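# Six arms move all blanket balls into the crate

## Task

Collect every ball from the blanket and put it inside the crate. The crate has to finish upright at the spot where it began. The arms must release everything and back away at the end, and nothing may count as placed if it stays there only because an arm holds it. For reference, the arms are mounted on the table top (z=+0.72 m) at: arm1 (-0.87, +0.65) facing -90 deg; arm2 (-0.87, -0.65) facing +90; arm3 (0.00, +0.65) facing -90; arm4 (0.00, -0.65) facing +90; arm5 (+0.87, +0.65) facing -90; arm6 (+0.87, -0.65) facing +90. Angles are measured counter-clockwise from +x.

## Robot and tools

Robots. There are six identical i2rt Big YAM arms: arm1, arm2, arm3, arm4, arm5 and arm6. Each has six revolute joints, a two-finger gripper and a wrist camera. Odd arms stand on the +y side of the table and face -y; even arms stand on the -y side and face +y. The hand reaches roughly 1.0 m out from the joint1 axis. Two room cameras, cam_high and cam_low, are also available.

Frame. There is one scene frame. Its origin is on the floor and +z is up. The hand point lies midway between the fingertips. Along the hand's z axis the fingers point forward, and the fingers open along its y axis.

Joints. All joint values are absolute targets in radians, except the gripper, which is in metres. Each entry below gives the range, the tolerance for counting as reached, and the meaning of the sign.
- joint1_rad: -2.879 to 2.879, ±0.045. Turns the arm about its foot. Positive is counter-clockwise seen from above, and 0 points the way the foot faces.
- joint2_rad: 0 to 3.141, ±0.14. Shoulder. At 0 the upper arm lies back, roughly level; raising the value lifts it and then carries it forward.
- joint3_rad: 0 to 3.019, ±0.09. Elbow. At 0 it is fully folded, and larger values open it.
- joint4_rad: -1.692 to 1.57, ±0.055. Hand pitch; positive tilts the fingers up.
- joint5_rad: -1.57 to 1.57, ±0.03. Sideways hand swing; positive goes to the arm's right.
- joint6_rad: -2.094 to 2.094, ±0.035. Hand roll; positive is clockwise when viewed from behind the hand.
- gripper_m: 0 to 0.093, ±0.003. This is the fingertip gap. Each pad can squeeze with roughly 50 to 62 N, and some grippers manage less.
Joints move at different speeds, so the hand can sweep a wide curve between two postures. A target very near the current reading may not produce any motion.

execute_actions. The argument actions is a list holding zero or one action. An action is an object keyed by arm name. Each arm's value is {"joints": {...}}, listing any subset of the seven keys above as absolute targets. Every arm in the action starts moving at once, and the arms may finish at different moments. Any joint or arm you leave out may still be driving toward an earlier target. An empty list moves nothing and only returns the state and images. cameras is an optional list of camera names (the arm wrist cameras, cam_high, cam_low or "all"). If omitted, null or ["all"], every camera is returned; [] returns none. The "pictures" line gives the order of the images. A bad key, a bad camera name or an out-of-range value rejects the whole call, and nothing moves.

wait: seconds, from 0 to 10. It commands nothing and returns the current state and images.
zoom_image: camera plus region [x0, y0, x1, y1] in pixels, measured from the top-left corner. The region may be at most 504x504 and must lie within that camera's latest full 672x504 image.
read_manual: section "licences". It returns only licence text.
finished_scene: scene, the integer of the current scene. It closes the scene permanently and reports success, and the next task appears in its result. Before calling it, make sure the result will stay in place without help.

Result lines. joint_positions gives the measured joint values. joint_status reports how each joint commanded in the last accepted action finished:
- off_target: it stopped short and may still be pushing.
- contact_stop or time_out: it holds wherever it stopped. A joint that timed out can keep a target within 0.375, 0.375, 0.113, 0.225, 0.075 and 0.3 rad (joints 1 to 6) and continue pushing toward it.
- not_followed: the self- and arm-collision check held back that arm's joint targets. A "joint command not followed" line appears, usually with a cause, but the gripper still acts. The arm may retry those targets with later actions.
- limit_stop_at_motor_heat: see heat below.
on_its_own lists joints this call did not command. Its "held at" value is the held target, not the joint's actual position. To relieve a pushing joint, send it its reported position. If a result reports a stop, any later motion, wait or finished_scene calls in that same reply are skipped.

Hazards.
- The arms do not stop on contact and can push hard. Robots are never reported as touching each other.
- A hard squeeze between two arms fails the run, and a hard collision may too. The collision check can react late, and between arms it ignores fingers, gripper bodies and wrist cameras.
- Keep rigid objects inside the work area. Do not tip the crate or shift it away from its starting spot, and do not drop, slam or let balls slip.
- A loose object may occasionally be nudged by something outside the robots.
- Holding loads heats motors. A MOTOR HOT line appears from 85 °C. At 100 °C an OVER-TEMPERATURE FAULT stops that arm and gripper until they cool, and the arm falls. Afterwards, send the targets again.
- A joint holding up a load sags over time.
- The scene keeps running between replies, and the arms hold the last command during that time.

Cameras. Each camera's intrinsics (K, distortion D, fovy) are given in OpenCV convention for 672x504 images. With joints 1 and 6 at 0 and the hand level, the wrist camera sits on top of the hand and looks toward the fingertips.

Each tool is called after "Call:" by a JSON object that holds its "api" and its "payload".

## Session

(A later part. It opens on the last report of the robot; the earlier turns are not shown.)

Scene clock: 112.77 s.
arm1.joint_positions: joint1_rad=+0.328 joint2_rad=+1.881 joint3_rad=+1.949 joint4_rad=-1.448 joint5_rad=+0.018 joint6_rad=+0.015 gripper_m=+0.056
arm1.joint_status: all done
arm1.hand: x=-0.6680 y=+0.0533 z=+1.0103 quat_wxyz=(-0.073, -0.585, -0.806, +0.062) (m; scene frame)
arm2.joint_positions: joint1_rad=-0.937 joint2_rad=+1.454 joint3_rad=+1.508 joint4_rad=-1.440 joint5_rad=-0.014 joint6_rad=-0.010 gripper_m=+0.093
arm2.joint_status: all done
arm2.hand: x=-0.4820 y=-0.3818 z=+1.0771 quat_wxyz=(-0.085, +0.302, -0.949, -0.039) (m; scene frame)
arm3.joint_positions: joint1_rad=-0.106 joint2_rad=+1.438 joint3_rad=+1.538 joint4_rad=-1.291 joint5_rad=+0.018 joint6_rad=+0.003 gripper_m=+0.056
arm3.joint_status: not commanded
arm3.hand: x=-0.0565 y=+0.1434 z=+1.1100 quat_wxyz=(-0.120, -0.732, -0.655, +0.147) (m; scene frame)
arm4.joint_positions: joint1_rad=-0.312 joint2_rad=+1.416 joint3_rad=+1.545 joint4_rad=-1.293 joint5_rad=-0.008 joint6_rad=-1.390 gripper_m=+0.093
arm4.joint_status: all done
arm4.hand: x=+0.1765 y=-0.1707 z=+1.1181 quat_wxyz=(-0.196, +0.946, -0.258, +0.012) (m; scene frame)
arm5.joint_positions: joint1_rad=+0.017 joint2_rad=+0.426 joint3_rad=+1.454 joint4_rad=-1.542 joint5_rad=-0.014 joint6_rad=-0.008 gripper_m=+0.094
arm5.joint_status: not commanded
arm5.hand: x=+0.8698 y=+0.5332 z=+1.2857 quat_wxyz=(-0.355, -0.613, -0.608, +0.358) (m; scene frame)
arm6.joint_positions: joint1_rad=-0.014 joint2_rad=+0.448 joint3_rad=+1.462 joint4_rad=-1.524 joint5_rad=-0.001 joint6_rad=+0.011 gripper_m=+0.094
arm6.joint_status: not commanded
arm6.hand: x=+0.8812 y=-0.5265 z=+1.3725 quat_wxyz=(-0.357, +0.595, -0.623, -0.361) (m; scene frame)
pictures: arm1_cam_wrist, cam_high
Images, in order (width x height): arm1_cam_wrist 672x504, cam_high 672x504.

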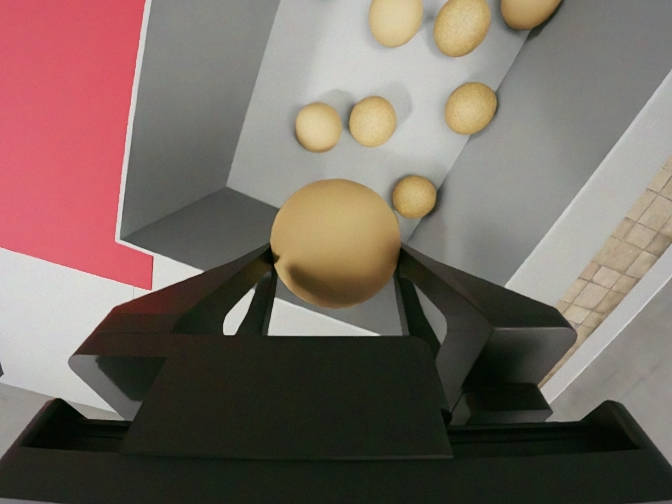

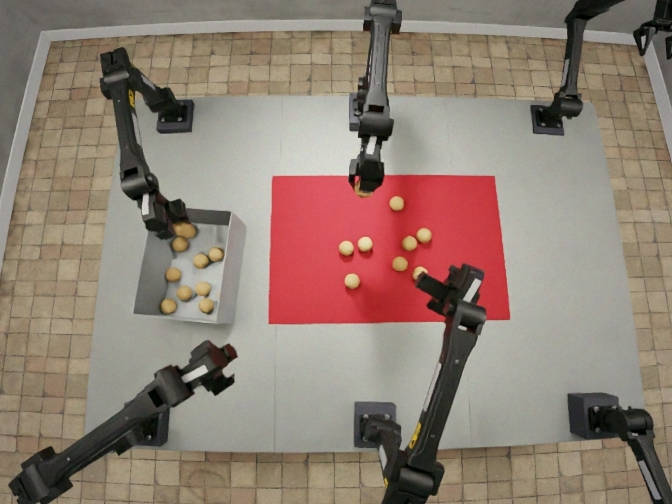

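Call:
{"api": "execute_actions", "payload": {"actions": [{"arm1":{"joints":{"gripper_m":0.085}},"arm4":{"joints":{"joint2_rad":2.01,"joint3_rad":1.56,"joint4_rad":-1.095}},"arm2":{"joints":{"joint2_rad":2.477,"joint3_rad":2.08,"joint4_rad":-0.239}}}], "cameras": ["arm1_cam_wrist","arm2_cam_wrist","arm4_cam_wrist"]}}

Scene clock: 115.43 s.
arm1.joint_positions: joint1_rad=+0.328 joint2_rad=+1.881 joint3_rad=+1.949 joint4_rad=-1.448 joint5_rad=+0.018 joint6_rad=+0.015 gripper_m=+0.085
arm1.joint_status: all done
arm1.hand: x=-0.6680 y=+0.0533 z=+1.0103 quat_wxyz=(-0.073, -0.585, -0.806, +0.062) (m; scene frame)
arm2.joint_positions: joint1_rad=-0.937 joint2_rad=+2.471 joint3_rad=+2.047 joint4_rad=-0.253 joint5_rad=-0.013 joint6_rad=-0.011 gripper_m=+0.093
arm2.joint_status: all done
arm2.hand: x=-0.1313 y=-0.1350 z=+0.7844 quat_wxyz=(-0.410, +0.275, -0.859, -0.137) (m; scene frame)
arm3.joint_positions: joint1_rad=-0.106 joint2_rad=+1.438 joint3_rad=+1.538 joint4_rad=-1.291 joint5_rad=+0.018 joint6_rad=+0.003 gripper_m=+0.056
arm3.joint_status: not commanded
arm3.hand: x=-0.0565 y=+0.1434 z=+1.1100 quat_wxyz=(-0.120, -0.732, -0.655, +0.147) (m; scene frame)
arm4.joint_positions: joint1_rad=-0.312 joint2_rad=+2.021 joint3_rad=+1.545 joint4_rad=-1.109 joint5_rad=-0.008 joint6_rad=-1.391 gripper_m=+0.093
arm4.joint_status: all done
arm4.hand: x=+0.2011 y=-0.1015 z=+0.7997 quat_wxyz=(+0.012, +0.965, -0.263, -0.006) (m; scene frame)
arm5.joint_positions: joint1_rad=+0.017 joint2_rad=+0.426 joint3_rad=+1.454 joint4_rad=-1.542 joint5_rad=-0.014 joint6_rad=-0.008 gripper_m=+0.094
arm5.joint_status: not commanded
arm5.hand: x=+0.8698 y=+0.5332 z=+1.2857 quat_wxyz=(-0.355, -0.613, -0.608, +0.358) (m; scene frame)
arm6.joint_positions: joint1_rad=-0.014 joint2_rad=+0.448 joint3_rad=+1.462 joint4_rad=-1.524 joint5_rad=-0.001 joint6_rad=+0.011 gripper_m=+0.094
arm6.joint_status: not commanded
arm6.hand: x=+0.8812 y=-0.5265 z=+1.3725 quat_wxyz=(-0.357, +0.595, -0.623, -0.361) (m; scene frame)
pictures: arm1_cam_wrist, arm2_cam_wrist, arm4_cam_wrist
Images, in order (width x height): arm1_cam_wrist 672x504, arm2_cam_wrist 672x504, arm4_cam_wrist 672x504.

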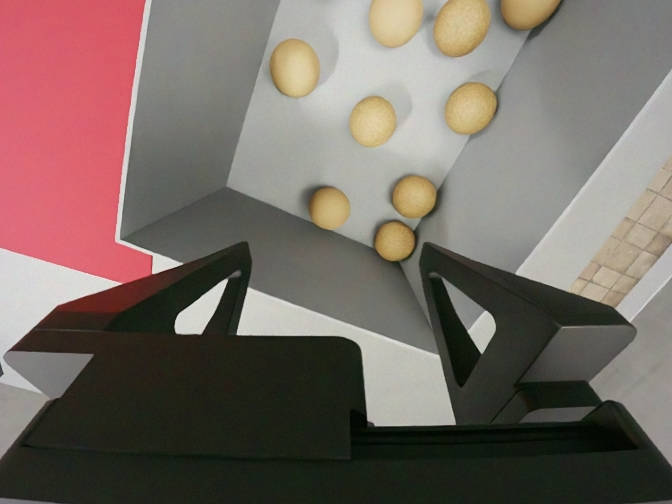

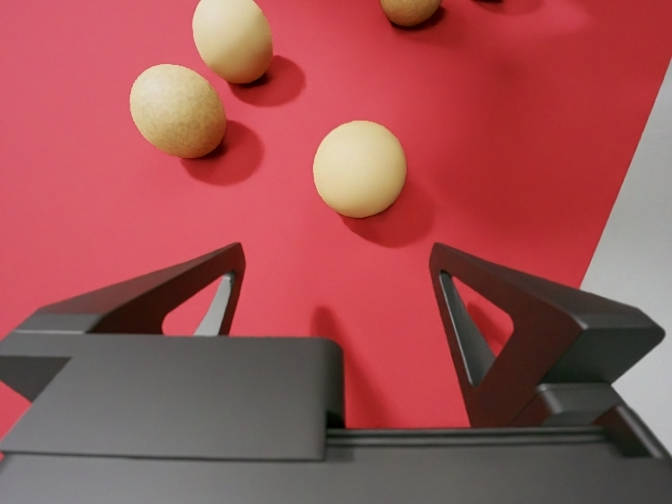

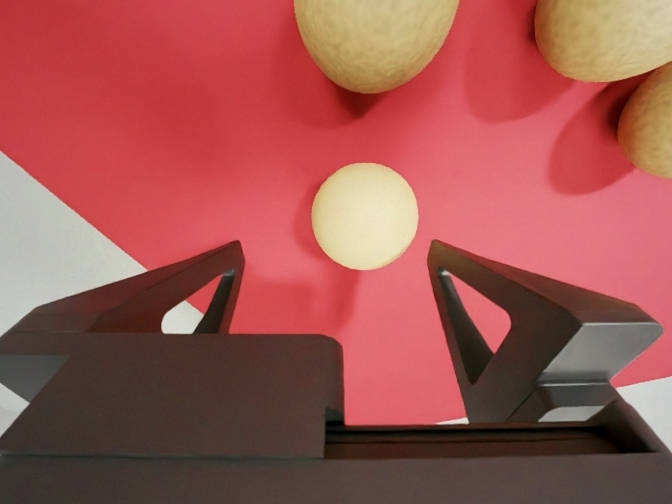

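Call:
{"api": "execute_actions", "payload": {"actions": [{"arm1":{"joints":{"joint1_rad":-0.3,"joint2_rad":1.6,"joint3_rad":1.85,"joint4_rad":-1.5}},"arm3":{"joints":{"joint1_rad":-0.794}},"arm4":{"joints":{"joint1_rad":-0.338,"joint2_rad":2.14,"joint3_rad":1.575,"joint4_rad":-1.01}},"arm2":{"joints":{"joint1_rad":-0.955,"joint2_rad":2.746,"joint3_rad":2.48,"joint4_rad":-0.272}}}], "cameras": ["arm2_cam_wrist","arm4_cam_wrist","cam_high"]}}

Scene clock: 118.57 s.
arm1.joint_positions: joint1_rad=-0.308 joint2_rad=+1.597 joint3_rad=+1.838 joint4_rad=-1.492 joint5_rad=+0.020 joint6_rad=+0.015 gripper_m=+0.085
arm1.joint_status: all done
arm1.hand: x=-1.0373 y=+0.1284 z=+1.1207 quat_wxyz=(-0.087, -0.801, -0.577, +0.134) (m; scene frame)
arm2.joint_positions: joint1_rad=-0.947 joint2_rad=+2.729 joint3_rad=+2.434 joint4_rad=-0.262 joint5_rad=-0.013 joint6_rad=-0.012 gripper_m=+0.093
arm2.joint_status: all done
arm2.hand: x=-0.0689 y=-0.1027 z=+0.7625 quat_wxyz=(-0.462, +0.263, -0.834, -0.150) (m; scene frame)
arm3.joint_positions: joint1_rad=-0.797 joint2_rad=+1.438 joint3_rad=+1.538 joint4_rad=-1.291 joint5_rad=+0.018 joint6_rad=+0.003 gripper_m=+0.056
arm3.joint_status: all done
arm3.hand: x=-0.3662 y=+0.2956 z=+1.1103 quat_wxyz=(-0.064, -0.910, -0.368, +0.179) (m; scene frame)
arm4.joint_positions: joint1_rad=-0.329 joint2_rad=+2.118 joint3_rad=+1.550 joint4_rad=-1.024 joint5_rad=-0.007 joint6_rad=-1.391 gripper_m=+0.093
arm4.joint_status: all done
arm4.hand: x=+0.2139 y=-0.0965 z=+0.7458 quat_wxyz=(+0.016, +0.962, -0.271, -0.006) (m; scene frame)
arm5.joint_positions: joint1_rad=+0.017 joint2_rad=+0.426 joint3_rad=+1.454 joint4_rad=-1.542 joint5_rad=-0.014 joint6_rad=-0.008 gripper_m=+0.094
arm5.joint_status: not commanded
arm5.hand: x=+0.8698 y=+0.5332 z=+1.2857 quat_wxyz=(-0.355, -0.613, -0.608, +0.358) (m; scene frame)
arm6.joint_positions: joint1_rad=-0.014 joint2_rad=+0.448 joint3_rad=+1.462 joint4_rad=-1.524 joint5_rad=-0.001 joint6_rad=+0.011 gripper_m=+0.094
arm6.joint_status: not commanded
arm6.hand: x=+0.8812 y=-0.5265 z=+1.3725 quat_wxyz=(-0.357, +0.595, -0.623, -0.361) (m; scene frame)
pictures: arm2_cam_wrist, arm4_cam_wrist, cam_high
Images, in order (width x height): arm2_cam_wrist 672x504, arm4_cam_wrist 672x504, cam_high 672x504.

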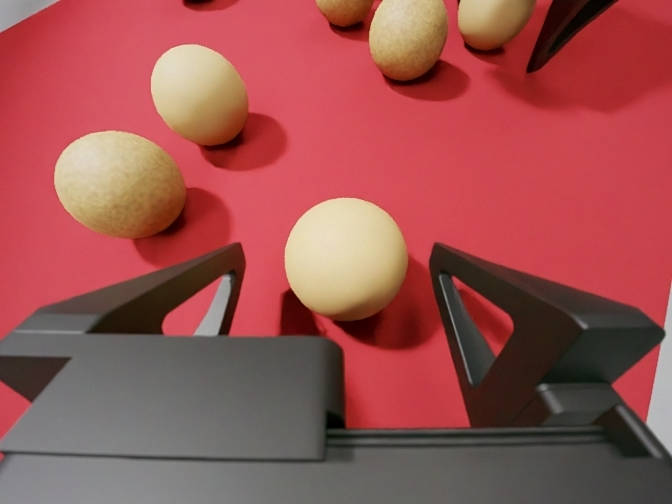

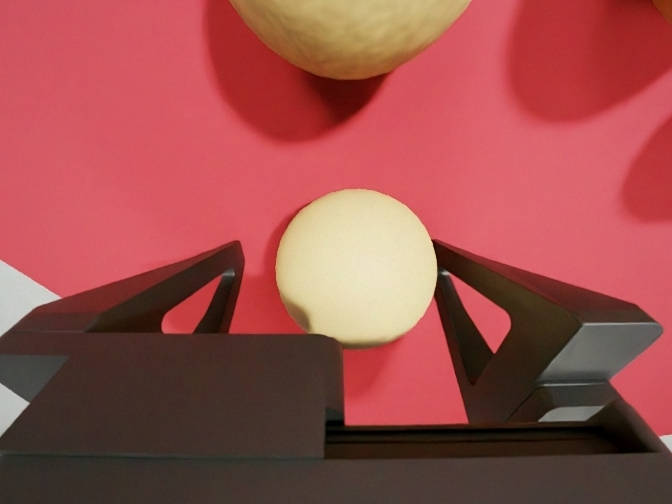

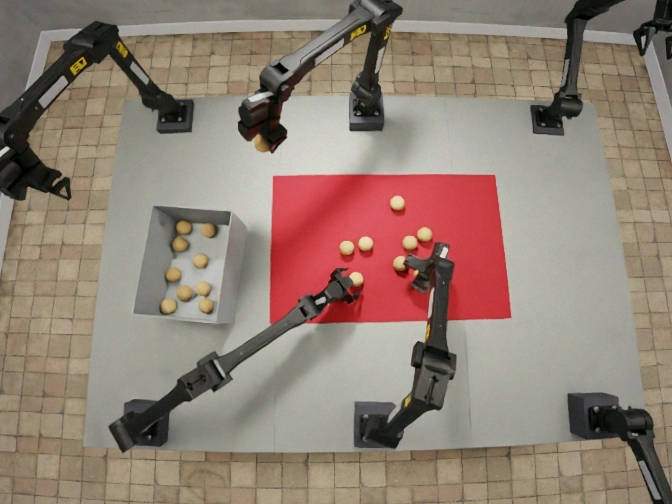

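Call:
{"api": "execute_actions", "payload": {"actions": [{"arm3":{"joints":{"joint2_rad":2.37,"joint3_rad":2.43,"joint4_rad":-0.7}},"arm4":{"joints":{"gripper_m":0.045}},"arm2":{"joints":{"joint2_rad":2.785,"joint3_rad":2.545,"joint4_rad":-0.29}}}], "cameras": ["arm2_cam_wrist","arm3_cam_wrist","arm4_cam_wrist"]}}

Scene clock: 120.90 s.
arm1.joint_positions: joint1_rad=-0.308 joint2_rad=+1.597 joint3_rad=+1.838 joint4_rad=-1.492 joint5_rad=+0.020 joint6_rad=+0.015 gripper_m=+0.085
arm1.joint_status: not commanded
arm1.hand: x=-1.0373 y=+0.1284 z=+1.1207 quat_wxyz=(-0.087, -0.801, -0.577, +0.134) (m; scene frame)
arm2.joint_positions: joint1_rad=-0.947 joint2_rad=+2.761 joint3_rad=+2.488 joint4_rad=-0.280 joint5_rad=-0.013 joint6_rad=-0.012 gripper_m=+0.093
arm2.joint_status: all done
arm2.hand: x=-0.0643 y=-0.0996 z=+0.7593 quat_wxyz=(-0.464, +0.263, -0.833, -0.150) (m; scene frame)
arm3.joint_positions: joint1_rad=-0.797 joint2_rad=+2.371 joint3_rad=+2.378 joint4_rad=-0.727 joint5_rad=+0.018 joint6_rad=+0.003 gripper_m=+0.056
arm3.joint_status: all done
arm3.hand: x=-0.6501 y=+0.0171 z=+0.9722 quat_wxyz=(-0.149, -0.845, -0.340, +0.385) (m; scene frame)
arm4.joint_positions: joint1_rad=-0.329 joint2_rad=+2.118 joint3_rad=+1.550 joint4_rad=-1.024 joint5_rad=-0.007 joint6_rad=-1.392 gripper_m=+0.056
arm4.joint_status: gripper_m off_target (ended at +0.056, target +0.045)
arm4.hand: x=+0.2139 y=-0.0965 z=+0.7458 quat_wxyz=(+0.016, +0.962, -0.271, -0.006) (m; scene frame)
arm5.joint_positions: joint1_rad=+0.017 joint2_rad=+0.426 joint3_rad=+1.454 joint4_rad=-1.542 joint5_rad=-0.014 joint6_rad=-0.008 gripper_m=+0.094
arm5.joint_status: not commanded
arm5.hand: x=+0.8698 y=+0.5332 z=+1.2857 quat_wxyz=(-0.355, -0.613, -0.608, +0.358) (m; scene frame)
arm6.joint_positions: joint1_rad=-0.014 joint2_rad=+0.448 joint3_rad=+1.462 joint4_rad=-1.524 joint5_rad=-0.001 joint6_rad=+0.011 gripper_m=+0.094
arm6.joint_status: not commanded
arm6.hand: x=+0.8812 y=-0.5265 z=+1.3725 quat_wxyz=(-0.357, +0.595, -0.623, -0.361) (m; scene frame)
pictures: arm2_cam_wrist, arm3_cam_wrist, arm4_cam_wrist
Images, in order (width x height): arm2_cam_wrist 672x504, arm3_cam_wrist 672x504, arm4_cam_wrist 672x504.

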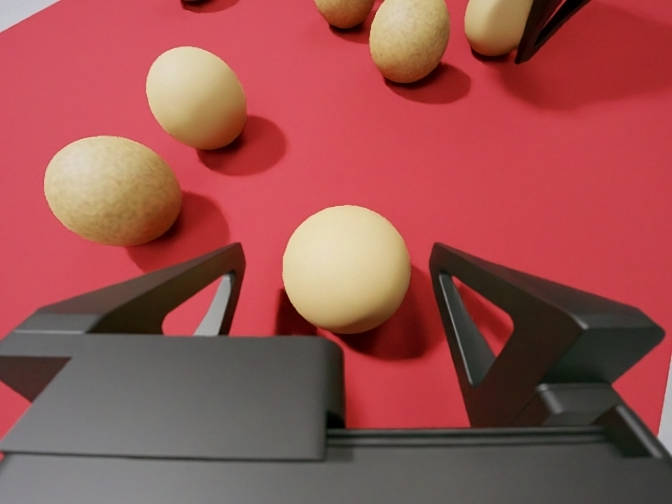

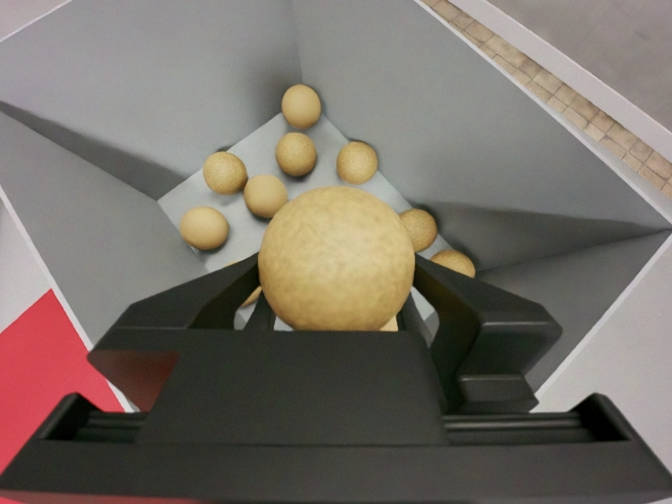

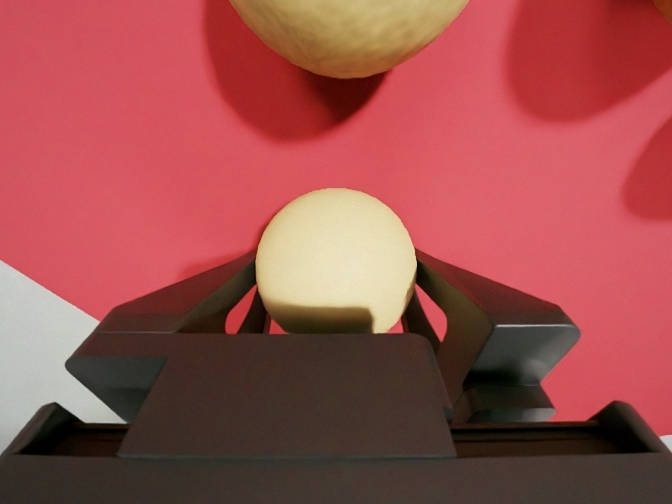

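Call:
{"api": "execute_actions", "payload": {"actions": [{"arm3":{"joints":{"gripper_m":0.093}},"arm2":{"joints":{"gripper_m":0.045}},"arm4":{"joints":{"joint2_rad":1.43,"joint3_rad":1.54,"joint4_rad":-1.31}}}], "cameras": ["cam_high"]}}

Scene clock: 124.60 s.
arm1.joint_positions: joint1_rad=-0.308 joint2_rad=+1.597 joint3_rad=+1.838 joint4_rad=-1.492 joint5_rad=+0.020 joint6_rad=+0.015 gripper_m=+0.085
arm1.joint_status: not commanded
arm1.hand: x=-1.0373 y=+0.1284 z=+1.1207 quat_wxyz=(-0.087, -0.801, -0.577, +0.134) (m; scene frame)
arm2.joint_positions: joint1_rad=-0.947 joint2_rad=+2.761 joint3_rad=+2.488 joint4_rad=-0.280 joint5_rad=-0.013 joint6_rad=-0.012 gripper_m=+0.057
arm2.joint_status: gripper_m off_target (ended at +0.057, target +0.045)
arm2.hand: x=-0.0644 y=-0.0996 z=+0.7593 quat_wxyz=(-0.463, +0.263, -0.833, -0.150) (m; scene frame)
arm3.joint_positions: joint1_rad=-0.797 joint2_rad=+2.371 joint3_rad=+2.378 joint4_rad=-0.727 joint5_rad=+0.018 joint6_rad=+0.003 gripper_m=+0.093
arm3.joint_status: all done
arm3.hand: x=-0.6501 y=+0.0171 z=+0.9722 quat_wxyz=(-0.149, -0.845, -0.340, +0.385) (m; scene frame)
arm4.joint_positions: joint1_rad=-0.329 joint2_rad=+1.411 joint3_rad=+1.526 joint4_rad=-1.293 joint5_rad=-0.007 joint6_rad=-1.392 gripper_m=+0.056
arm4.joint_status: all done
arm4.hand: x=+0.1830 y=-0.1782 z=+1.1113 quat_wxyz=(-0.188, +0.945, -0.266, +0.013) (m; scene frame)
arm5.joint_positions: joint1_rad=+0.017 joint2_rad=+0.426 joint3_rad=+1.454 joint4_rad=-1.542 joint5_rad=-0.014 joint6_rad=-0.008 gripper_m=+0.094
arm5.joint_status: not commanded
arm5.hand: x=+0.8698 y=+0.5332 z=+1.2857 quat_wxyz=(-0.355, -0.613, -0.608, +0.358) (m; scene frame)
arm6.joint_positions: joint1_rad=-0.014 joint2_rad=+0.448 joint3_rad=+1.462 joint4_rad=-1.524 joint5_rad=-0.001 joint6_rad=+0.011 gripper_m=+0.094
arm6.joint_status: not commanded
arm6.hand: x=+0.8812 y=-0.5265 z=+1.3725 quat_wxyz=(-0.357, +0.595, -0.623, -0.361) (m; scene frame)
pictures: cam_high
Images, in order (width x height): cam_high 672x504.

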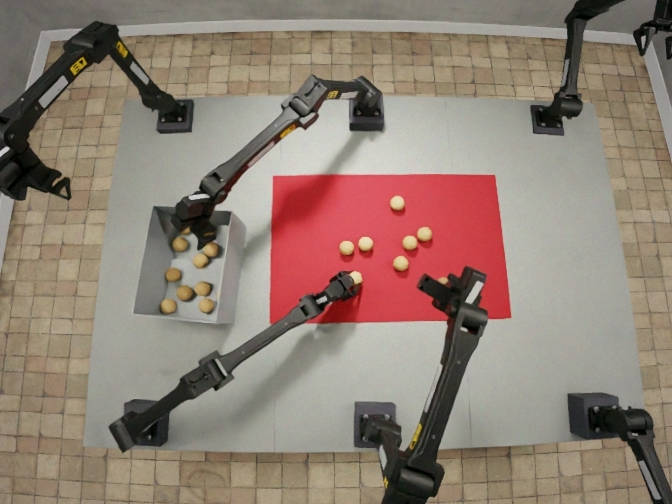

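Call:
{"api": "execute_actions", "payload": {"actions": [{"arm3":{"joints":{"joint2_rad":1.43,"joint3_rad":1.54,"joint4_rad":-1.31}},"arm2":{"joints":{"joint2_rad":2.2,"joint3_rad":2.2,"joint4_rad":-0.8}}}], "cameras": []}}

Call:
{"api": "execute_actions", "payload": {"actions": [{"arm3":{"joints":{"joint1_rad":0.19}},"arm2":{"joints":{"joint1_rad":-0.21,"joint2_rad":1.47,"joint3_rad":1.54,"joint4_rad":-1.45}}}], "cameras": ["cam_high"]}}

Scene clock: 127.17 s.
arm1.joint_positions: joint1_rad=-0.308 joint2_rad=+1.597 joint3_rad=+1.838 joint4_rad=-1.492 joint5_rad=+0.020 joint6_rad=+0.015 gripper_m=+0.085
arm1.joint_status: not commanded
arm1.hand: x=-1.0373 y=+0.1284 z=+1.1207 quat_wxyz=(-0.087, -0.801, -0.577, +0.134) (m; scene frame)
arm2.joint_positions: joint1_rad=-0.947 joint2_rad=+2.205 joint3_rad=+2.189 joint4_rad=-0.795 joint5_rad=-0.013 joint6_rad=-0.012 gripper_m=+0.057
arm2.joint_status: all done
arm2.hand: x=-0.1653 y=-0.1710 z=+0.9942 quat_wxyz=(-0.352, +0.279, -0.886, -0.117) (m; scene frame)
arm3.joint_positions: joint1_rad=-0.797 joint2_rad=+1.422 joint3_rad=+1.546 joint4_rad=-1.293 joint5_rad=+0.018 joint6_rad=+0.003 gripper_m=+0.093
arm3.joint_status: all done
arm3.hand: x=-0.3647 y=+0.2971 z=+1.1219 quat_wxyz=(-0.068, -0.908, -0.367, +0.189) (m; scene frame)
arm4.joint_positions: joint1_rad=-0.329 joint2_rad=+1.411 joint3_rad=+1.526 joint4_rad=-1.293 joint5_rad=-0.007 joint6_rad=-1.392 gripper_m=+0.056
arm4.joint_status: not commanded
arm4.hand: x=+0.1830 y=-0.1782 z=+1.1113 quat_wxyz=(-0.188, +0.945, -0.266, +0.013) (m; scene frame)
arm5.joint_positions: joint1_rad=+0.017 joint2_rad=+0.426 joint3_rad=+1.454 joint4_rad=-1.542 joint5_rad=-0.014 joint6_rad=-0.008 gripper_m=+0.094
arm5.joint_status: not commanded
arm5.hand: x=+0.8698 y=+0.5332 z=+1.2857 quat_wxyz=(-0.355, -0.613, -0.608, +0.358) (m; scene frame)
arm6.joint_positions: joint1_rad=-0.014 joint2_rad=+0.448 joint3_rad=+1.462 joint4_rad=-1.524 joint5_rad=-0.001 joint6_rad=+0.011 gripper_m=+0.094
arm6.joint_status: not commanded
arm6.hand: x=+0.8812 y=-0.5265 z=+1.3725 quat_wxyz=(-0.357, +0.595, -0.623, -0.361) (m; scene frame)
pictures: none
No camera images: the call's "cameras" was empty. Leave "cameras" out to get every camera's image.

Scene clock: 128.80 s.
arm1.joint_positions: joint1_rad=-0.308 joint2_rad=+1.597 joint3_rad=+1.838 joint4_rad=-1.492 joint5_rad=+0.020 joint6_rad=+0.015 gripper_m=+0.085
arm1.joint_status: not commanded
arm1.hand: x=-1.0373 y=+0.1284 z=+1.1207 quat_wxyz=(-0.087, -0.801, -0.577, +0.134) (m; scene frame)
arm2.joint_positions: joint1_rad=-0.203 joint2_rad=+1.466 joint3_rad=+1.537 joint4_rad=-1.443 joint5_rad=-0.019 joint6_rad=-0.010 gripper_m=+0.057
arm2.joint_status: all done
arm2.hand: x=-0.7617 y=-0.1852 z=+1.0867 quat_wxyz=(-0.072, +0.622, -0.776, -0.073) (m; scene frame)
arm3.joint_positions: joint1_rad=+0.190 joint2_rad=+1.425 joint3_rad=+1.546 joint4_rad=-1.293 joint5_rad=+0.015 joint6_rad=+0.003 gripper_m=+0.093
arm3.joint_status: all done
arm3.hand: x=+0.0944 y=+0.1503 z=+1.1197 quat_wxyz=(-0.148, -0.626, -0.754, +0.132) (m; scene frame)
arm4.joint_positions: joint1_rad=-0.329 joint2_rad=+1.411 joint3_rad=+1.526 joint4_rad=-1.293 joint5_rad=-0.007 joint6_rad=-1.392 gripper_m=+0.056
arm4.joint_status: not commanded
arm4.hand: x=+0.1830 y=-0.1782 z=+1.1113 quat_wxyz=(-0.188, +0.945, -0.266, +0.013) (m; scene frame)
arm5.joint_positions: joint1_rad=+0.017 joint2_rad=+0.426 joint3_rad=+1.454 joint4_rad=-1.542 joint5_rad=-0.014 joint6_rad=-0.008 gripper_m=+0.094
arm5.joint_status: not commanded
arm5.hand: x=+0.8698 y=+0.5332 z=+1.2857 quat_wxyz=(-0.355, -0.613, -0.608, +0.358) (m; scene frame)
arm6.joint_positions: joint1_rad=-0.014 joint2_rad=+0.448 joint3_rad=+1.462 joint4_rad=-1.524 joint5_rad=-0.001 joint6_rad=+0.011 gripper_m=+0.094
arm6.joint_status: not commanded
arm6.hand: x=+0.8812 y=-0.5265 z=+1.3725 quat_wxyz=(-0.357, +0.595, -0.623, -0.361) (m; scene frame)
pictures: cam_high
Images, in order (width x height): cam_high 672x504.

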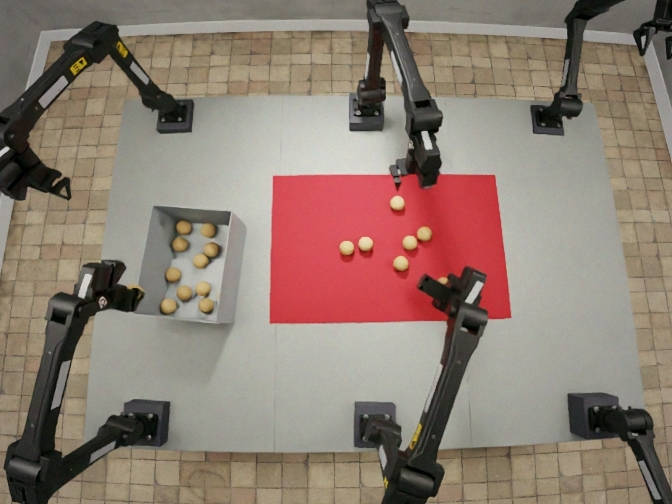

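Call:
{"api": "execute_actions", "payload": {"actions": [{"arm3":{"joints":{"joint1_rad":0.27,"joint2_rad":1.66,"joint3_rad":1.03,"joint4_rad":-0.86}},"arm2":{"joints":{"joint2_rad":1.75,"joint3_rad":1.38,"joint4_rad":-1.08}}}], "cameras": ["arm3_cam_wrist","arm2_cam_wrist"]}}

Scene clock: 130.83 s.
arm1.joint_positions: joint1_rad=-0.308 joint2_rad=+1.597 joint3_rad=+1.838 joint4_rad=-1.492 joint5_rad=+0.020 joint6_rad=+0.015 gripper_m=+0.085
arm1.joint_status: not commanded
arm1.hand: x=-1.0373 y=+0.1284 z=+1.1207 quat_wxyz=(-0.087, -0.801, -0.577, +0.134) (m; scene frame)
arm2.joint_positions: joint1_rad=-0.203 joint2_rad=+1.746 joint3_rad=+1.355 joint4_rad=-1.092 joint5_rad=-0.019 joint6_rad=-0.010 gripper_m=+0.057
arm2.joint_status: all done
arm2.hand: x=-0.7513 y=-0.1346 z=+0.8884 quat_wxyz=(-0.030, +0.625, -0.779, -0.040) (m; scene frame)
arm3.joint_positions: joint1_rad=+0.273 joint2_rad=+1.657 joint3_rad=+1.028 joint4_rad=-0.879 joint5_rad=+0.016 joint6_rad=+0.003 gripper_m=+0.093
arm3.joint_status: all done
arm3.hand: x=+0.1179 y=+0.2193 z=+0.8170 quat_wxyz=(-0.020, -0.605, -0.796, +0.026) (m; scene frame)
arm4.joint_positions: joint1_rad=-0.329 joint2_rad=+1.411 joint3_rad=+1.526 joint4_rad=-1.293 joint5_rad=-0.007 joint6_rad=-1.392 gripper_m=+0.056
arm4.joint_status: not commanded
arm4.hand: x=+0.1830 y=-0.1782 z=+1.1113 quat_wxyz=(-0.188, +0.945, -0.266, +0.013) (m; scene frame)
arm5.joint_positions: joint1_rad=+0.017 joint2_rad=+0.426 joint3_rad=+1.454 joint4_rad=-1.542 joint5_rad=-0.014 joint6_rad=-0.008 gripper_m=+0.094
arm5.joint_status: not commanded
arm5.hand: x=+0.8698 y=+0.5332 z=+1.2857 quat_wxyz=(-0.355, -0.613, -0.608, +0.358) (m; scene frame)
arm6.joint_positions: joint1_rad=-0.014 joint2_rad=+0.448 joint3_rad=+1.462 joint4_rad=-1.524 joint5_rad=-0.001 joint6_rad=+0.011 gripper_m=+0.094
arm6.joint_status: not commanded
arm6.hand: x=+0.8812 y=-0.5265 z=+1.3725 quat_wxyz=(-0.357, +0.595, -0.623, -0.361) (m; scene frame)
pictures: arm2_cam_wrist, arm3_cam_wrist
Images, in order (width x height): arm2_cam_wrist 672x504, arm3_cam_wrist 672x504.

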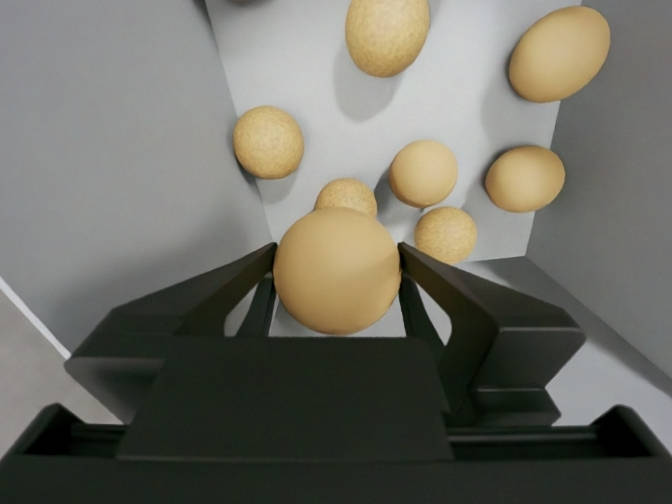

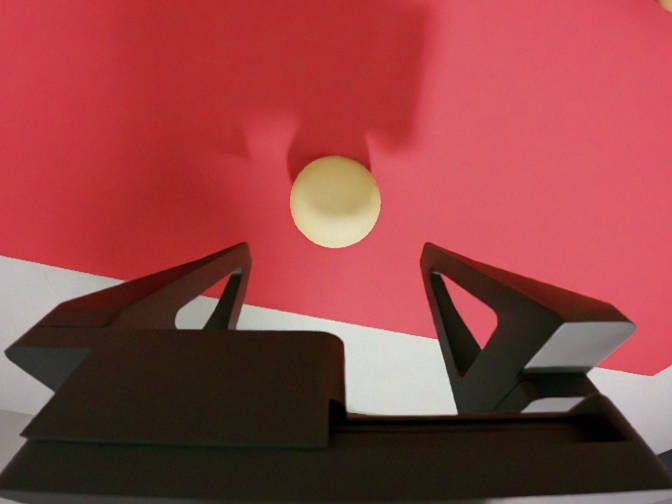

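Call:
{"api": "execute_actions", "payload": {"actions": [{"arm3":{"joints":{"joint2_rad":1.875,"joint3_rad":1.105,"joint4_rad":-0.745}},"arm2":{"joints":{"gripper_m":0.078}}}], "cameras": ["arm3_cam_wrist"]}}

Call:
{"api": "execute_actions", "payload": {"actions": [{"arm3":{"joints":{"gripper_m":0.045}},"arm2":{"joints":{"joint2_rad":1.45,"joint3_rad":1.52,"joint4_rad":-1.45}}}], "cameras": ["arm3_cam_wrist"]}}

Scene clock: 132.60 s.
arm1.joint_positions: joint1_rad=-0.308 joint2_rad=+1.597 joint3_rad=+1.838 joint4_rad=-1.492 joint5_rad=+0.020 joint6_rad=+0.015 gripper_m=+0.085
arm1.joint_status: not commanded
arm1.hand: x=-1.0373 y=+0.1284 z=+1.1207 quat_wxyz=(-0.087, -0.801, -0.577, +0.134) (m; scene frame)
arm2.joint_positions: joint1_rad=-0.203 joint2_rad=+1.746 joint3_rad=+1.355 joint4_rad=-1.092 joint5_rad=-0.019 joint6_rad=-0.010 gripper_m=+0.078
arm2.joint_status: all done
arm2.hand: x=-0.7513 y=-0.1346 z=+0.8884 quat_wxyz=(-0.030, +0.625, -0.779, -0.040) (m; scene frame)
arm3.joint_positions: joint1_rad=+0.273 joint2_rad=+1.868 joint3_rad=+1.090 joint4_rad=-0.757 joint5_rad=+0.016 joint6_rad=+0.003 gripper_m=+0.093
arm3.joint_status: all done
arm3.hand: x=+0.1265 y=+0.1884 z=+0.7442 quat_wxyz=(-0.009, -0.605, -0.796, +0.018) (m; scene frame)
arm4.joint_positions: joint1_rad=-0.329 joint2_rad=+1.411 joint3_rad=+1.526 joint4_rad=-1.293 joint5_rad=-0.007 joint6_rad=-1.392 gripper_m=+0.056
arm4.joint_status: not commanded
arm4.hand: x=+0.1830 y=-0.1782 z=+1.1113 quat_wxyz=(-0.188, +0.945, -0.266, +0.013) (m; scene frame)
arm5.joint_positions: joint1_rad=+0.017 joint2_rad=+0.426 joint3_rad=+1.454 joint4_rad=-1.542 joint5_rad=-0.014 joint6_rad=-0.008 gripper_m=+0.094
arm5.joint_status: not commanded
arm5.hand: x=+0.8698 y=+0.5332 z=+1.2857 quat_wxyz=(-0.355, -0.613, -0.608, +0.358) (m; scene frame)
arm6.joint_positions: joint1_rad=-0.014 joint2_rad=+0.448 joint3_rad=+1.462 joint4_rad=-1.524 joint5_rad=-0.001 joint6_rad=+0.011 gripper_m=+0.094
arm6.joint_status: not commanded
arm6.hand: x=+0.8812 y=-0.5265 z=+1.3725 quat_wxyz=(-0.357, +0.595, -0.623, -0.361) (m; scene frame)
pictures: arm3_cam_wrist
Images, in order (width x height): arm3_cam_wrist 672x504.

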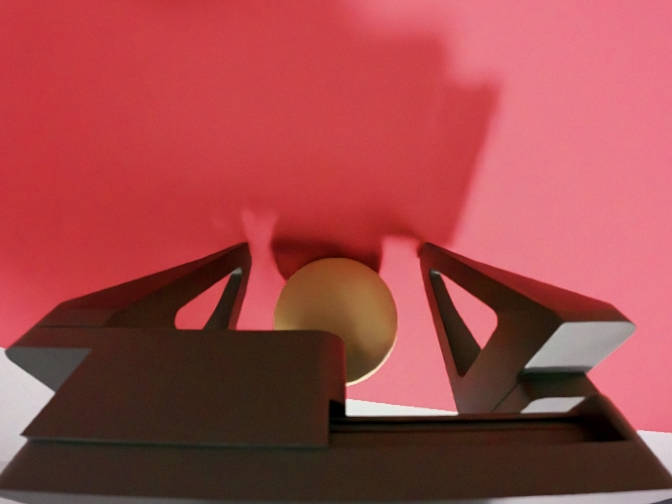

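Scene clock: 134.03 s.
arm1.joint_positions: joint1_rad=-0.308 joint2_rad=+1.597 joint3_rad=+1.838 joint4_rad=-1.492 joint5_rad=+0.020 joint6_rad=+0.015 gripper_m=+0.085
arm1.joint_status: not commanded
arm1.hand: x=-1.0373 y=+0.1284 z=+1.1207 quat_wxyz=(-0.087, -0.801, -0.577, +0.134) (m; scene frame)
arm2.joint_positions: joint1_rad=-0.203 joint2_rad=+1.453 joint3_rad=+1.509 joint4_rad=-1.440 joint5_rad=-0.019 joint6_rad=-0.010 gripper_m=+0.078
arm2.joint_status: all done
arm2.hand: x=-0.7635 y=-0.1926 z=+1.0806 quat_wxyz=(-0.068, +0.623, -0.777, -0.070) (m; scene frame)
arm3.joint_positions: joint1_rad=+0.273 joint2_rad=+1.868 joint3_rad=+1.090 joint4_rad=-0.757 joint5_rad=+0.016 joint6_rad=+0.003 gripper_m=+0.055
arm3.joint_status: gripper_m off_target (ended at +0.055, target +0.045)
arm3.hand: x=+0.1265 y=+0.1884 z=+0.7442 quat_wxyz=(-0.009, -0.605, -0.796, +0.018) (m; scene frame)
arm4.joint_positions: joint1_rad=-0.329 joint2_rad=+1.411 joint3_rad=+1.526 joint4_rad=-1.293 joint5_rad=-0.007 joint6_rad=-1.392 gripper_m=+0.056
arm4.joint_status: not commanded
arm4.hand: x=+0.1830 y=-0.1782 z=+1.1113 quat_wxyz=(-0.188, +0.945, -0.266, +0.013) (m; scene frame)
arm5.joint_positions: joint1_rad=+0.017 joint2_rad=+0.426 joint3_rad=+1.454 joint4_rad=-1.542 joint5_rad=-0.014 joint6_rad=-0.008 gripper_m=+0.094
arm5.joint_status: not commanded
arm5.hand: x=+0.8698 y=+0.5332 z=+1.2857 quat_wxyz=(-0.355, -0.613, -0.608, +0.358) (m; scene frame)
arm6.joint_positions: joint1_rad=-0.014 joint2_rad=+0.448 joint3_rad=+1.462 joint4_rad=-1.524 joint5_rad=-0.001 joint6_rad=+0.011 gripper_m=+0.094
arm6.joint_status: not commanded
arm6.hand: x=+0.8812 y=-0.5265 z=+1.3725 quat_wxyz=(-0.357, +0.595, -0.623, -0.361) (m; scene frame)
pictures: arm3_cam_wrist
Images, in order (width x height): arm3_cam_wrist 672x504.

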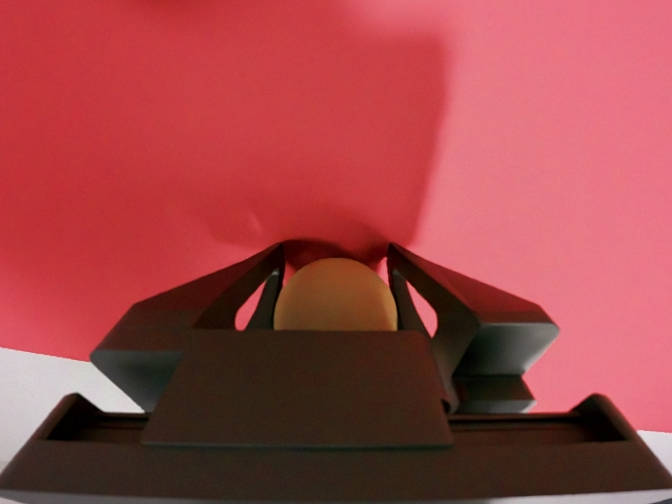

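Call:
{"api": "execute_actions", "payload": {"actions": [{"arm3":{"joints":{"joint2_rad":1.43,"joint3_rad":1.54,"joint4_rad":-1.31}},"arm2":{"joints":{"joint1_rad":0.35}}}], "cameras": []}}

Call:
{"api": "execute_actions", "payload": {"actions": [{"arm4":{"joints":{"joint1_rad":0.94,"joint6_rad":0}}}], "cameras": ["cam_high","arm3_cam_wrist"]}}

Scene clock: 136.07 s.
arm1.joint_positions: joint1_rad=-0.308 joint2_rad=+1.597 joint3_rad=+1.838 joint4_rad=-1.492 joint5_rad=+0.020 joint6_rad=+0.015 gripper_m=+0.085
arm1.joint_status: not commanded
arm1.hand: x=-1.0373 y=+0.1284 z=+1.1207 quat_wxyz=(-0.087, -0.801, -0.577, +0.134) (m; scene frame)
arm2.joint_positions: joint1_rad=+0.356 joint2_rad=+1.453 joint3_rad=+1.509 joint4_rad=-1.440 joint5_rad=-0.016 joint6_rad=-0.010 gripper_m=+0.078
arm2.joint_status: all done
arm2.hand: x=-1.0228 y=-0.2068 z=+1.0819 quat_wxyz=(-0.050, +0.813, -0.575, -0.084) (m; scene frame)
arm3.joint_positions: joint1_rad=+0.273 joint2_rad=+1.437 joint3_rad=+1.540 joint4_rad=-1.291 joint5_rad=+0.016 joint6_rad=+0.003 gripper_m=+0.055
arm3.joint_status: all done
arm3.hand: x=+0.1356 y=+0.1581 z=+1.1112 quat_wxyz=(-0.147, -0.595, -0.781, +0.122) (m; scene frame)
arm4.joint_positions: joint1_rad=-0.329 joint2_rad=+1.411 joint3_rad=+1.526 joint4_rad=-1.293 joint5_rad=-0.007 joint6_rad=-1.392 gripper_m=+0.056
arm4.joint_status: not commanded
arm4.hand: x=+0.1830 y=-0.1782 z=+1.1113 quat_wxyz=(-0.188, +0.945, -0.266, +0.013) (m; scene frame)
arm5.joint_positions: joint1_rad=+0.017 joint2_rad=+0.426 joint3_rad=+1.454 joint4_rad=-1.542 joint5_rad=-0.014 joint6_rad=-0.008 gripper_m=+0.094
arm5.joint_status: not commanded
arm5.hand: x=+0.8698 y=+0.5332 z=+1.2857 quat_wxyz=(-0.355, -0.613, -0.608, +0.358) (m; scene frame)
arm6.joint_positions: joint1_rad=-0.014 joint2_rad=+0.448 joint3_rad=+1.462 joint4_rad=-1.524 joint5_rad=-0.001 joint6_rad=+0.011 gripper_m=+0.094
arm6.joint_status: not commanded
arm6.hand: x=+0.8812 y=-0.5265 z=+1.3725 quat_wxyz=(-0.357, +0.595, -0.623, -0.361) (m; scene frame)
pictures: none
No camera images: the call's "cameras" was empty. Leave "cameras" out to get every camera's image.

Scene clock: 138.17 s.
arm1.joint_positions: joint1_rad=-0.308 joint2_rad=+1.597 joint3_rad=+1.838 joint4_rad=-1.492 joint5_rad=+0.020 joint6_rad=+0.015 gripper_m=+0.085
arm1.joint_status: not commanded
arm1.hand: x=-1.0373 y=+0.1284 z=+1.1207 quat_wxyz=(-0.087, -0.801, -0.577, +0.134) (m; scene frame)
arm2.joint_positions: joint1_rad=+0.356 joint2_rad=+1.453 joint3_rad=+1.509 joint4_rad=-1.440 joint5_rad=-0.016 joint6_rad=-0.010 gripper_m=+0.078
arm2.joint_status: not commanded
arm2.hand: x=-1.0228 y=-0.2068 z=+1.0819 quat_wxyz=(-0.050, +0.813, -0.575, -0.084) (m; scene frame)
arm3.joint_positions: joint1_rad=+0.273 joint2_rad=+1.437 joint3_rad=+1.540 joint4_rad=-1.291 joint5_rad=+0.016 joint6_rad=+0.003 gripper_m=+0.055
arm3.joint_status: not commanded
arm3.hand: x=+0.1356 y=+0.1581 z=+1.1112 quat_wxyz=(-0.147, -0.595, -0.781, +0.122) (m; scene frame)
arm4.joint_positions: joint1_rad=+0.941 joint2_rad=+1.417 joint3_rad=+1.526 joint4_rad=-1.293 joint5_rad=-0.008 joint6_rad=-0.010 gripper_m=+0.056
arm4.joint_status: all done
arm4.hand: x=-0.3927 y=-0.3345 z=+1.1137 quat_wxyz=(-0.054, +0.928, -0.319, -0.183) (m; scene frame)
arm5.joint_positions: joint1_rad=+0.017 joint2_rad=+0.426 joint3_rad=+1.454 joint4_rad=-1.542 joint5_rad=-0.014 joint6_rad=-0.008 gripper_m=+0.094
arm5.joint_status: not commanded
arm5.hand: x=+0.8698 y=+0.5332 z=+1.2857 quat_wxyz=(-0.355, -0.613, -0.608, +0.358) (m; scene frame)
arm6.joint_positions: joint1_rad=-0.014 joint2_rad=+0.448 joint3_rad=+1.462 joint4_rad=-1.524 joint5_rad=-0.001 joint6_rad=+0.011 gripper_m=+0.094
arm6.joint_status: not commanded
arm6.hand: x=+0.8812 y=-0.5265 z=+1.3725 quat_wxyz=(-0.357, +0.595, -0.623, -0.361) (m; scene frame)
pictures: arm3_cam_wrist, cam_high
Images, in order (width x height): arm3_cam_wrist 672x504, cam_high 672x504.

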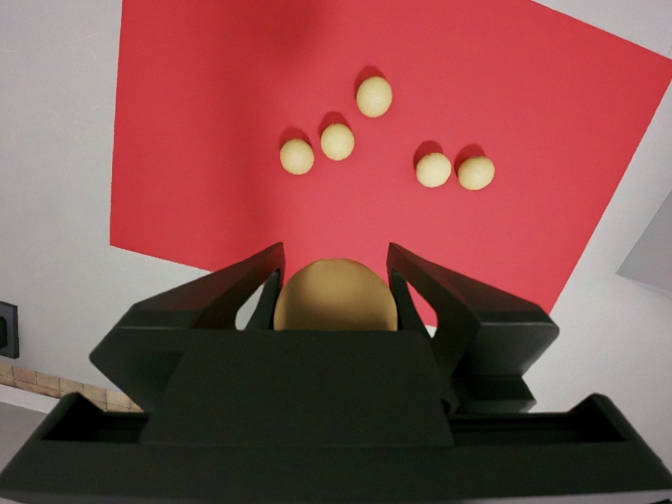

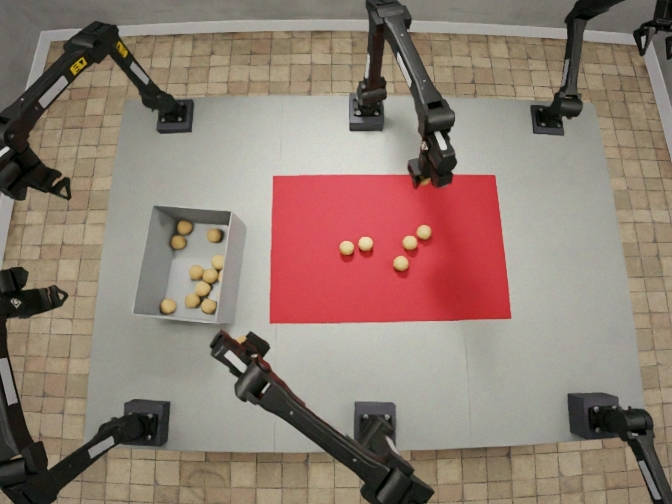

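Call:
{"api": "execute_actions", "payload": {"actions": [{"arm4":{"joints":{"joint2_rad":2.27,"joint3_rad":2.33,"joint4_rad":-0.93}},"arm3":{"joints":{"joint1_rad":-0.6}}}], "cameras": ["arm4_cam_wrist"]}}

Call:
{"api": "execute_actions", "payload": {"actions": [{"arm4":{"joints":{"gripper_m":0.093}},"arm3":{"joints":{"joint1_rad":-0.794}}}], "cameras": []}}

Call:
{"api": "execute_actions", "payload": {"actions": [{"arm4":{"joints":{"joint2_rad":1.43,"joint3_rad":1.54,"joint4_rad":-1.31}}}], "cameras": []}}

Call:
{"api": "execute_actions", "payload": {"actions": [{"arm4":{"joints":{"joint1_rad":-0.23}},"arm3":{"joints":{"joint2_rad":2.38,"joint3_rad":2.42,"joint4_rad":-0.70}}}], "cameras": ["cam_high","arm3_cam_wrist"]}}

Scene clock: 140.80 s.
arm1.joint_positions: joint1_rad=-0.308 joint2_rad=+1.597 joint3_rad=+1.838 joint4_rad=-1.492 joint5_rad=+0.020 joint6_rad=+0.015 gripper_m=+0.085
arm1.joint_status: not commanded
arm1.hand: x=-1.0373 y=+0.1284 z=+1.1207 quat_wxyz=(-0.087, -0.801, -0.577, +0.134) (m; scene frame)
arm2.joint_positions: joint1_rad=+0.356 joint2_rad=+1.453 joint3_rad=+1.509 joint4_rad=-1.440 joint5_rad=-0.016 joint6_rad=-0.010 gripper_m=+0.078
arm2.joint_status: not commanded
arm2.hand: x=-1.0228 y=-0.2068 z=+1.0819 quat_wxyz=(-0.050, +0.813, -0.575, -0.084) (m; scene frame)
arm3.joint_positions: joint1_rad=-0.601 joint2_rad=+1.437 joint3_rad=+1.540 joint4_rad=-1.291 joint5_rad=+0.018 joint6_rad=+0.003 gripper_m=+0.055
arm3.joint_status: all done
arm3.hand: x=-0.2904 y=+0.2308 z=+1.1116 quat_wxyz=(-0.081, -0.870, -0.455, +0.173) (m; scene frame)
arm4.joint_positions: joint1_rad=+0.941 joint2_rad=+2.273 joint3_rad=+2.277 joint4_rad=-0.949 joint5_rad=-0.008 joint6_rad=-0.009 gripper_m=+0.056
arm4.joint_status: all done
arm4.hand: x=-0.6608 y=-0.1242 z=+0.9625 quat_wxyz=(-0.093, +0.900, -0.310, -0.293) (m; scene frame)
arm5.joint_positions: joint1_rad=+0.017 joint2_rad=+0.426 joint3_rad=+1.454 joint4_rad=-1.542 joint5_rad=-0.014 joint6_rad=-0.008 gripper_m=+0.094
arm5.joint_status: not commanded
arm5.hand: x=+0.8698 y=+0.5332 z=+1.2857 quat_wxyz=(-0.355, -0.613, -0.608, +0.358) (m; scene frame)
arm6.joint_positions: joint1_rad=-0.014 joint2_rad=+0.448 joint3_rad=+1.462 joint4_rad=-1.524 joint5_rad=-0.001 joint6_rad=+0.011 gripper_m=+0.094
arm6.joint_status: not commanded
arm6.hand: x=+0.8812 y=-0.5265 z=+1.3725 quat_wxyz=(-0.357, +0.595, -0.623, -0.361) (m; scene frame)
pictures: arm4_cam_wrist
Images, in order (width x height): arm4_cam_wrist 672x504.

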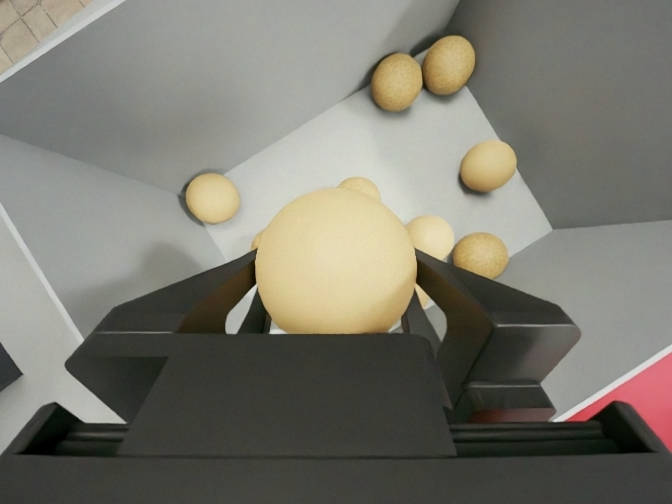

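Scene clock: 141.80 s.
arm1.joint_positions: joint1_rad=-0.308 joint2_rad=+1.597 joint3_rad=+1.838 joint4_rad=-1.492 joint5_rad=+0.020 joint6_rad=+0.015 gripper_m=+0.085
arm1.joint_status: not commanded
arm1.hand: x=-1.0373 y=+0.1284 z=+1.1207 quat_wxyz=(-0.087, -0.801, -0.577, +0.134) (m; scene frame)
arm2.joint_positions: joint1_rad=+0.356 joint2_rad=+1.453 joint3_rad=+1.509 joint4_rad=-1.440 joint5_rad=-0.016 joint6_rad=-0.010 gripper_m=+0.078
arm2.joint_status: not commanded
arm2.hand: x=-1.0228 y=-0.2068 z=+1.0819 quat_wxyz=(-0.050, +0.813, -0.575, -0.084) (m; scene frame)
arm3.joint_positions: joint1_rad=-0.805 joint2_rad=+1.437 joint3_rad=+1.540 joint4_rad=-1.291 joint5_rad=+0.018 joint6_rad=+0.003 gripper_m=+0.055
arm3.joint_status: all done
arm3.hand: x=-0.3694 y=+0.2984 z=+1.1117 quat_wxyz=(-0.064, -0.911, -0.364, +0.180) (m; scene frame)
arm4.joint_positions: joint1_rad=+0.941 joint2_rad=+2.273 joint3_rad=+2.277 joint4_rad=-0.949 joint5_rad=-0.008 joint6_rad=-0.009 gripper_m=+0.093
arm4.joint_status: all done
arm4.hand: x=-0.6608 y=-0.1242 z=+0.9625 quat_wxyz=(-0.093, +0.900, -0.310, -0.293) (m; scene frame)
arm5.joint_positions: joint1_rad=+0.017 joint2_rad=+0.426 joint3_rad=+1.454 joint4_rad=-1.542 joint5_rad=-0.014 joint6_rad=-0.008 gripper_m=+0.094
arm5.joint_status: not commanded
arm5.hand: x=+0.8698 y=+0.5332 z=+1.2857 quat_wxyz=(-0.355, -0.613, -0.608, +0.358) (m; scene frame)
arm6.joint_positions: joint1_rad=-0.014 joint2_rad=+0.448 joint3_rad=+1.462 joint4_rad=-1.524 joint5_rad=-0.001 joint6_rad=+0.011 gripper_m=+0.094
arm6.joint_status: not commanded
arm6.hand: x=+0.8812 y=-0.5265 z=+1.3725 quat_wxyz=(-0.357, +0.595, -0.623, -0.361) (m; scene frame)
pictures: none
No camera images: the call's "cameras" was empty. Leave "cameras" out to get every camera's image.

Scene clock: 143.33 s.
arm1.joint_positions: joint1_rad=-0.308 joint2_rad=+1.597 joint3_rad=+1.838 joint4_rad=-1.492 joint5_rad=+0.020 joint6_rad=+0.015 gripper_m=+0.085
arm1.joint_status: not commanded
arm1.hand: x=-1.0373 y=+0.1284 z=+1.1207 quat_wxyz=(-0.087, -0.801, -0.577, +0.134) (m; scene frame)
arm2.joint_positions: joint1_rad=+0.356 joint2_rad=+1.453 joint3_rad=+1.509 joint4_rad=-1.440 joint5_rad=-0.016 joint6_rad=-0.010 gripper_m=+0.078
arm2.joint_status: not commanded
arm2.hand: x=-1.0228 y=-0.2068 z=+1.0819 quat_wxyz=(-0.050, +0.813, -0.575, -0.084) (m; scene frame)
arm3.joint_positions: joint1_rad=-0.805 joint2_rad=+1.437 joint3_rad=+1.540 joint4_rad=-1.291 joint5_rad=+0.018 joint6_rad=+0.003 gripper_m=+0.055
arm3.joint_status: not commanded
arm3.hand: x=-0.3694 y=+0.2984 z=+1.1117 quat_wxyz=(-0.064, -0.911, -0.364, +0.180) (m; scene frame)
arm4.joint_positions: joint1_rad=+0.941 joint2_rad=+1.407 joint3_rad=+1.546 joint4_rad=-1.293 joint5_rad=-0.008 joint6_rad=-0.009 gripper_m=+0.093
arm4.joint_status: all done
arm4.hand: x=-0.3938 y=-0.3334 z=+1.1283 quat_wxyz=(-0.059, +0.925, -0.318, -0.198) (m; scene frame)
arm5.joint_positions: joint1_rad=+0.017 joint2_rad=+0.426 joint3_rad=+1.454 joint4_rad=-1.542 joint5_rad=-0.014 joint6_rad=-0.008 gripper_m=+0.094
arm5.joint_status: not commanded
arm5.hand: x=+0.8698 y=+0.5332 z=+1.2857 quat_wxyz=(-0.355, -0.613, -0.608, +0.358) (m; scene frame)
arm6.joint_positions: joint1_rad=-0.014 joint2_rad=+0.448 joint3_rad=+1.462 joint4_rad=-1.524 joint5_rad=-0.001 joint6_rad=+0.011 gripper_m=+0.094
arm6.joint_status: not commanded
arm6.hand: x=+0.8812 y=-0.5265 z=+1.3725 quat_wxyz=(-0.357, +0.595, -0.623, -0.361) (m; scene frame)
pictures: none
No camera images: the call's "cameras" was empty. Leave "cameras" out to get every camera's image.

Scene clock: 145.30 s.
arm1.joint_positions: joint1_rad=-0.308 joint2_rad=+1.597 joint3_rad=+1.838 joint4_rad=-1.492 joint5_rad=+0.020 joint6_rad=+0.015 gripper_m=+0.085
arm1.joint_status: not commanded
arm1.hand: x=-1.0373 y=+0.1284 z=+1.1207 quat_wxyz=(-0.087, -0.801, -0.577, +0.134) (m; scene frame)
arm2.joint_positions: joint1_rad=+0.356 joint2_rad=+1.453 joint3_rad=+1.509 joint4_rad=-1.440 joint5_rad=-0.016 joint6_rad=-0.010 gripper_m=+0.078
arm2.joint_status: not commanded
arm2.hand: x=-1.0228 y=-0.2068 z=+1.0819 quat_wxyz=(-0.050, +0.813, -0.575, -0.084) (m; scene frame)
arm3.joint_positions: joint1_rad=-0.805 joint2_rad=+2.380 joint3_rad=+2.369 joint4_rad=-0.727 joint5_rad=+0.018 joint6_rad=+0.003 gripper_m=+0.055
arm3.joint_status: all done
arm3.hand: x=-0.6548 y=+0.0232 z=+0.9592 quat_wxyz=(-0.145, -0.850, -0.338, +0.379) (m; scene frame)
arm4.joint_positions: joint1_rad=-0.230 joint2_rad=+1.415 joint3_rad=+1.546 joint4_rad=-1.293 joint5_rad=-0.008 joint6_rad=-0.008 gripper_m=+0.093
arm4.joint_status: all done
arm4.hand: x=+0.1372 y=-0.1583 z=+1.1189 quat_wxyz=(-0.154, +0.596, -0.778, -0.123) (m; scene frame)
arm5.joint_positions: joint1_rad=+0.017 joint2_rad=+0.426 joint3_rad=+1.454 joint4_rad=-1.542 joint5_rad=-0.014 joint6_rad=-0.008 gripper_m=+0.094
arm5.joint_status: not commanded
arm5.hand: x=+0.8698 y=+0.5332 z=+1.2857 quat_wxyz=(-0.355, -0.613, -0.608, +0.358) (m; scene frame)
arm6.joint_positions: joint1_rad=-0.014 joint2_rad=+0.448 joint3_rad=+1.462 joint4_rad=-1.524 joint5_rad=-0.001 joint6_rad=+0.011 gripper_m=+0.094
arm6.joint_status: not commanded
arm6.hand: x=+0.8812 y=-0.5265 z=+1.3725 quat_wxyz=(-0.357, +0.595, -0.623, -0.361) (m; scene frame)
pictures: arm3_cam_wrist, cam_high
Images, in order (width x height): arm3_cam_wrist 672x504, cam_high 672x504.

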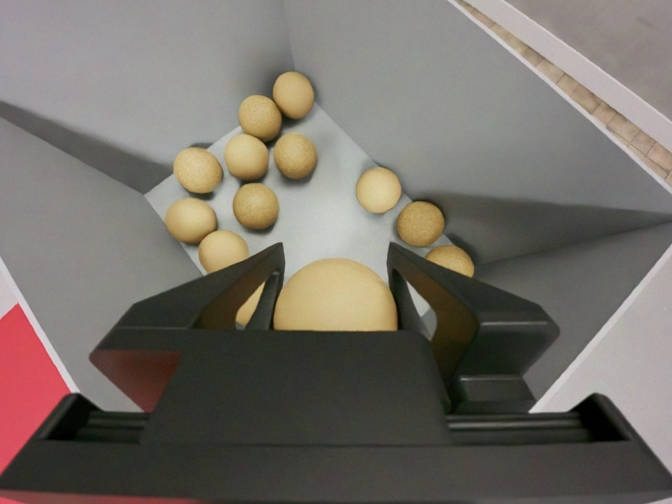

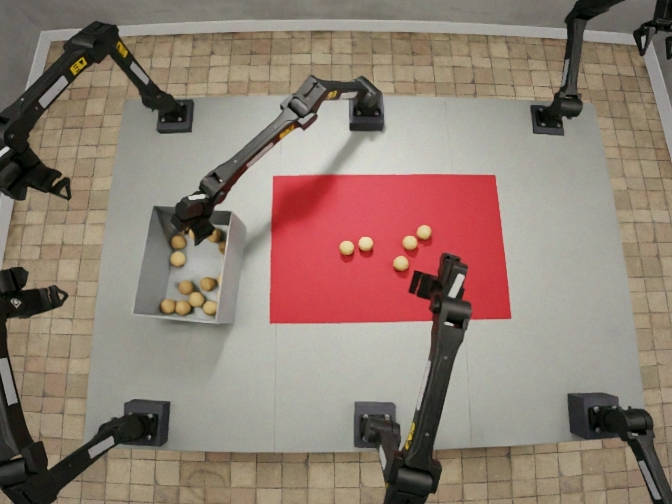

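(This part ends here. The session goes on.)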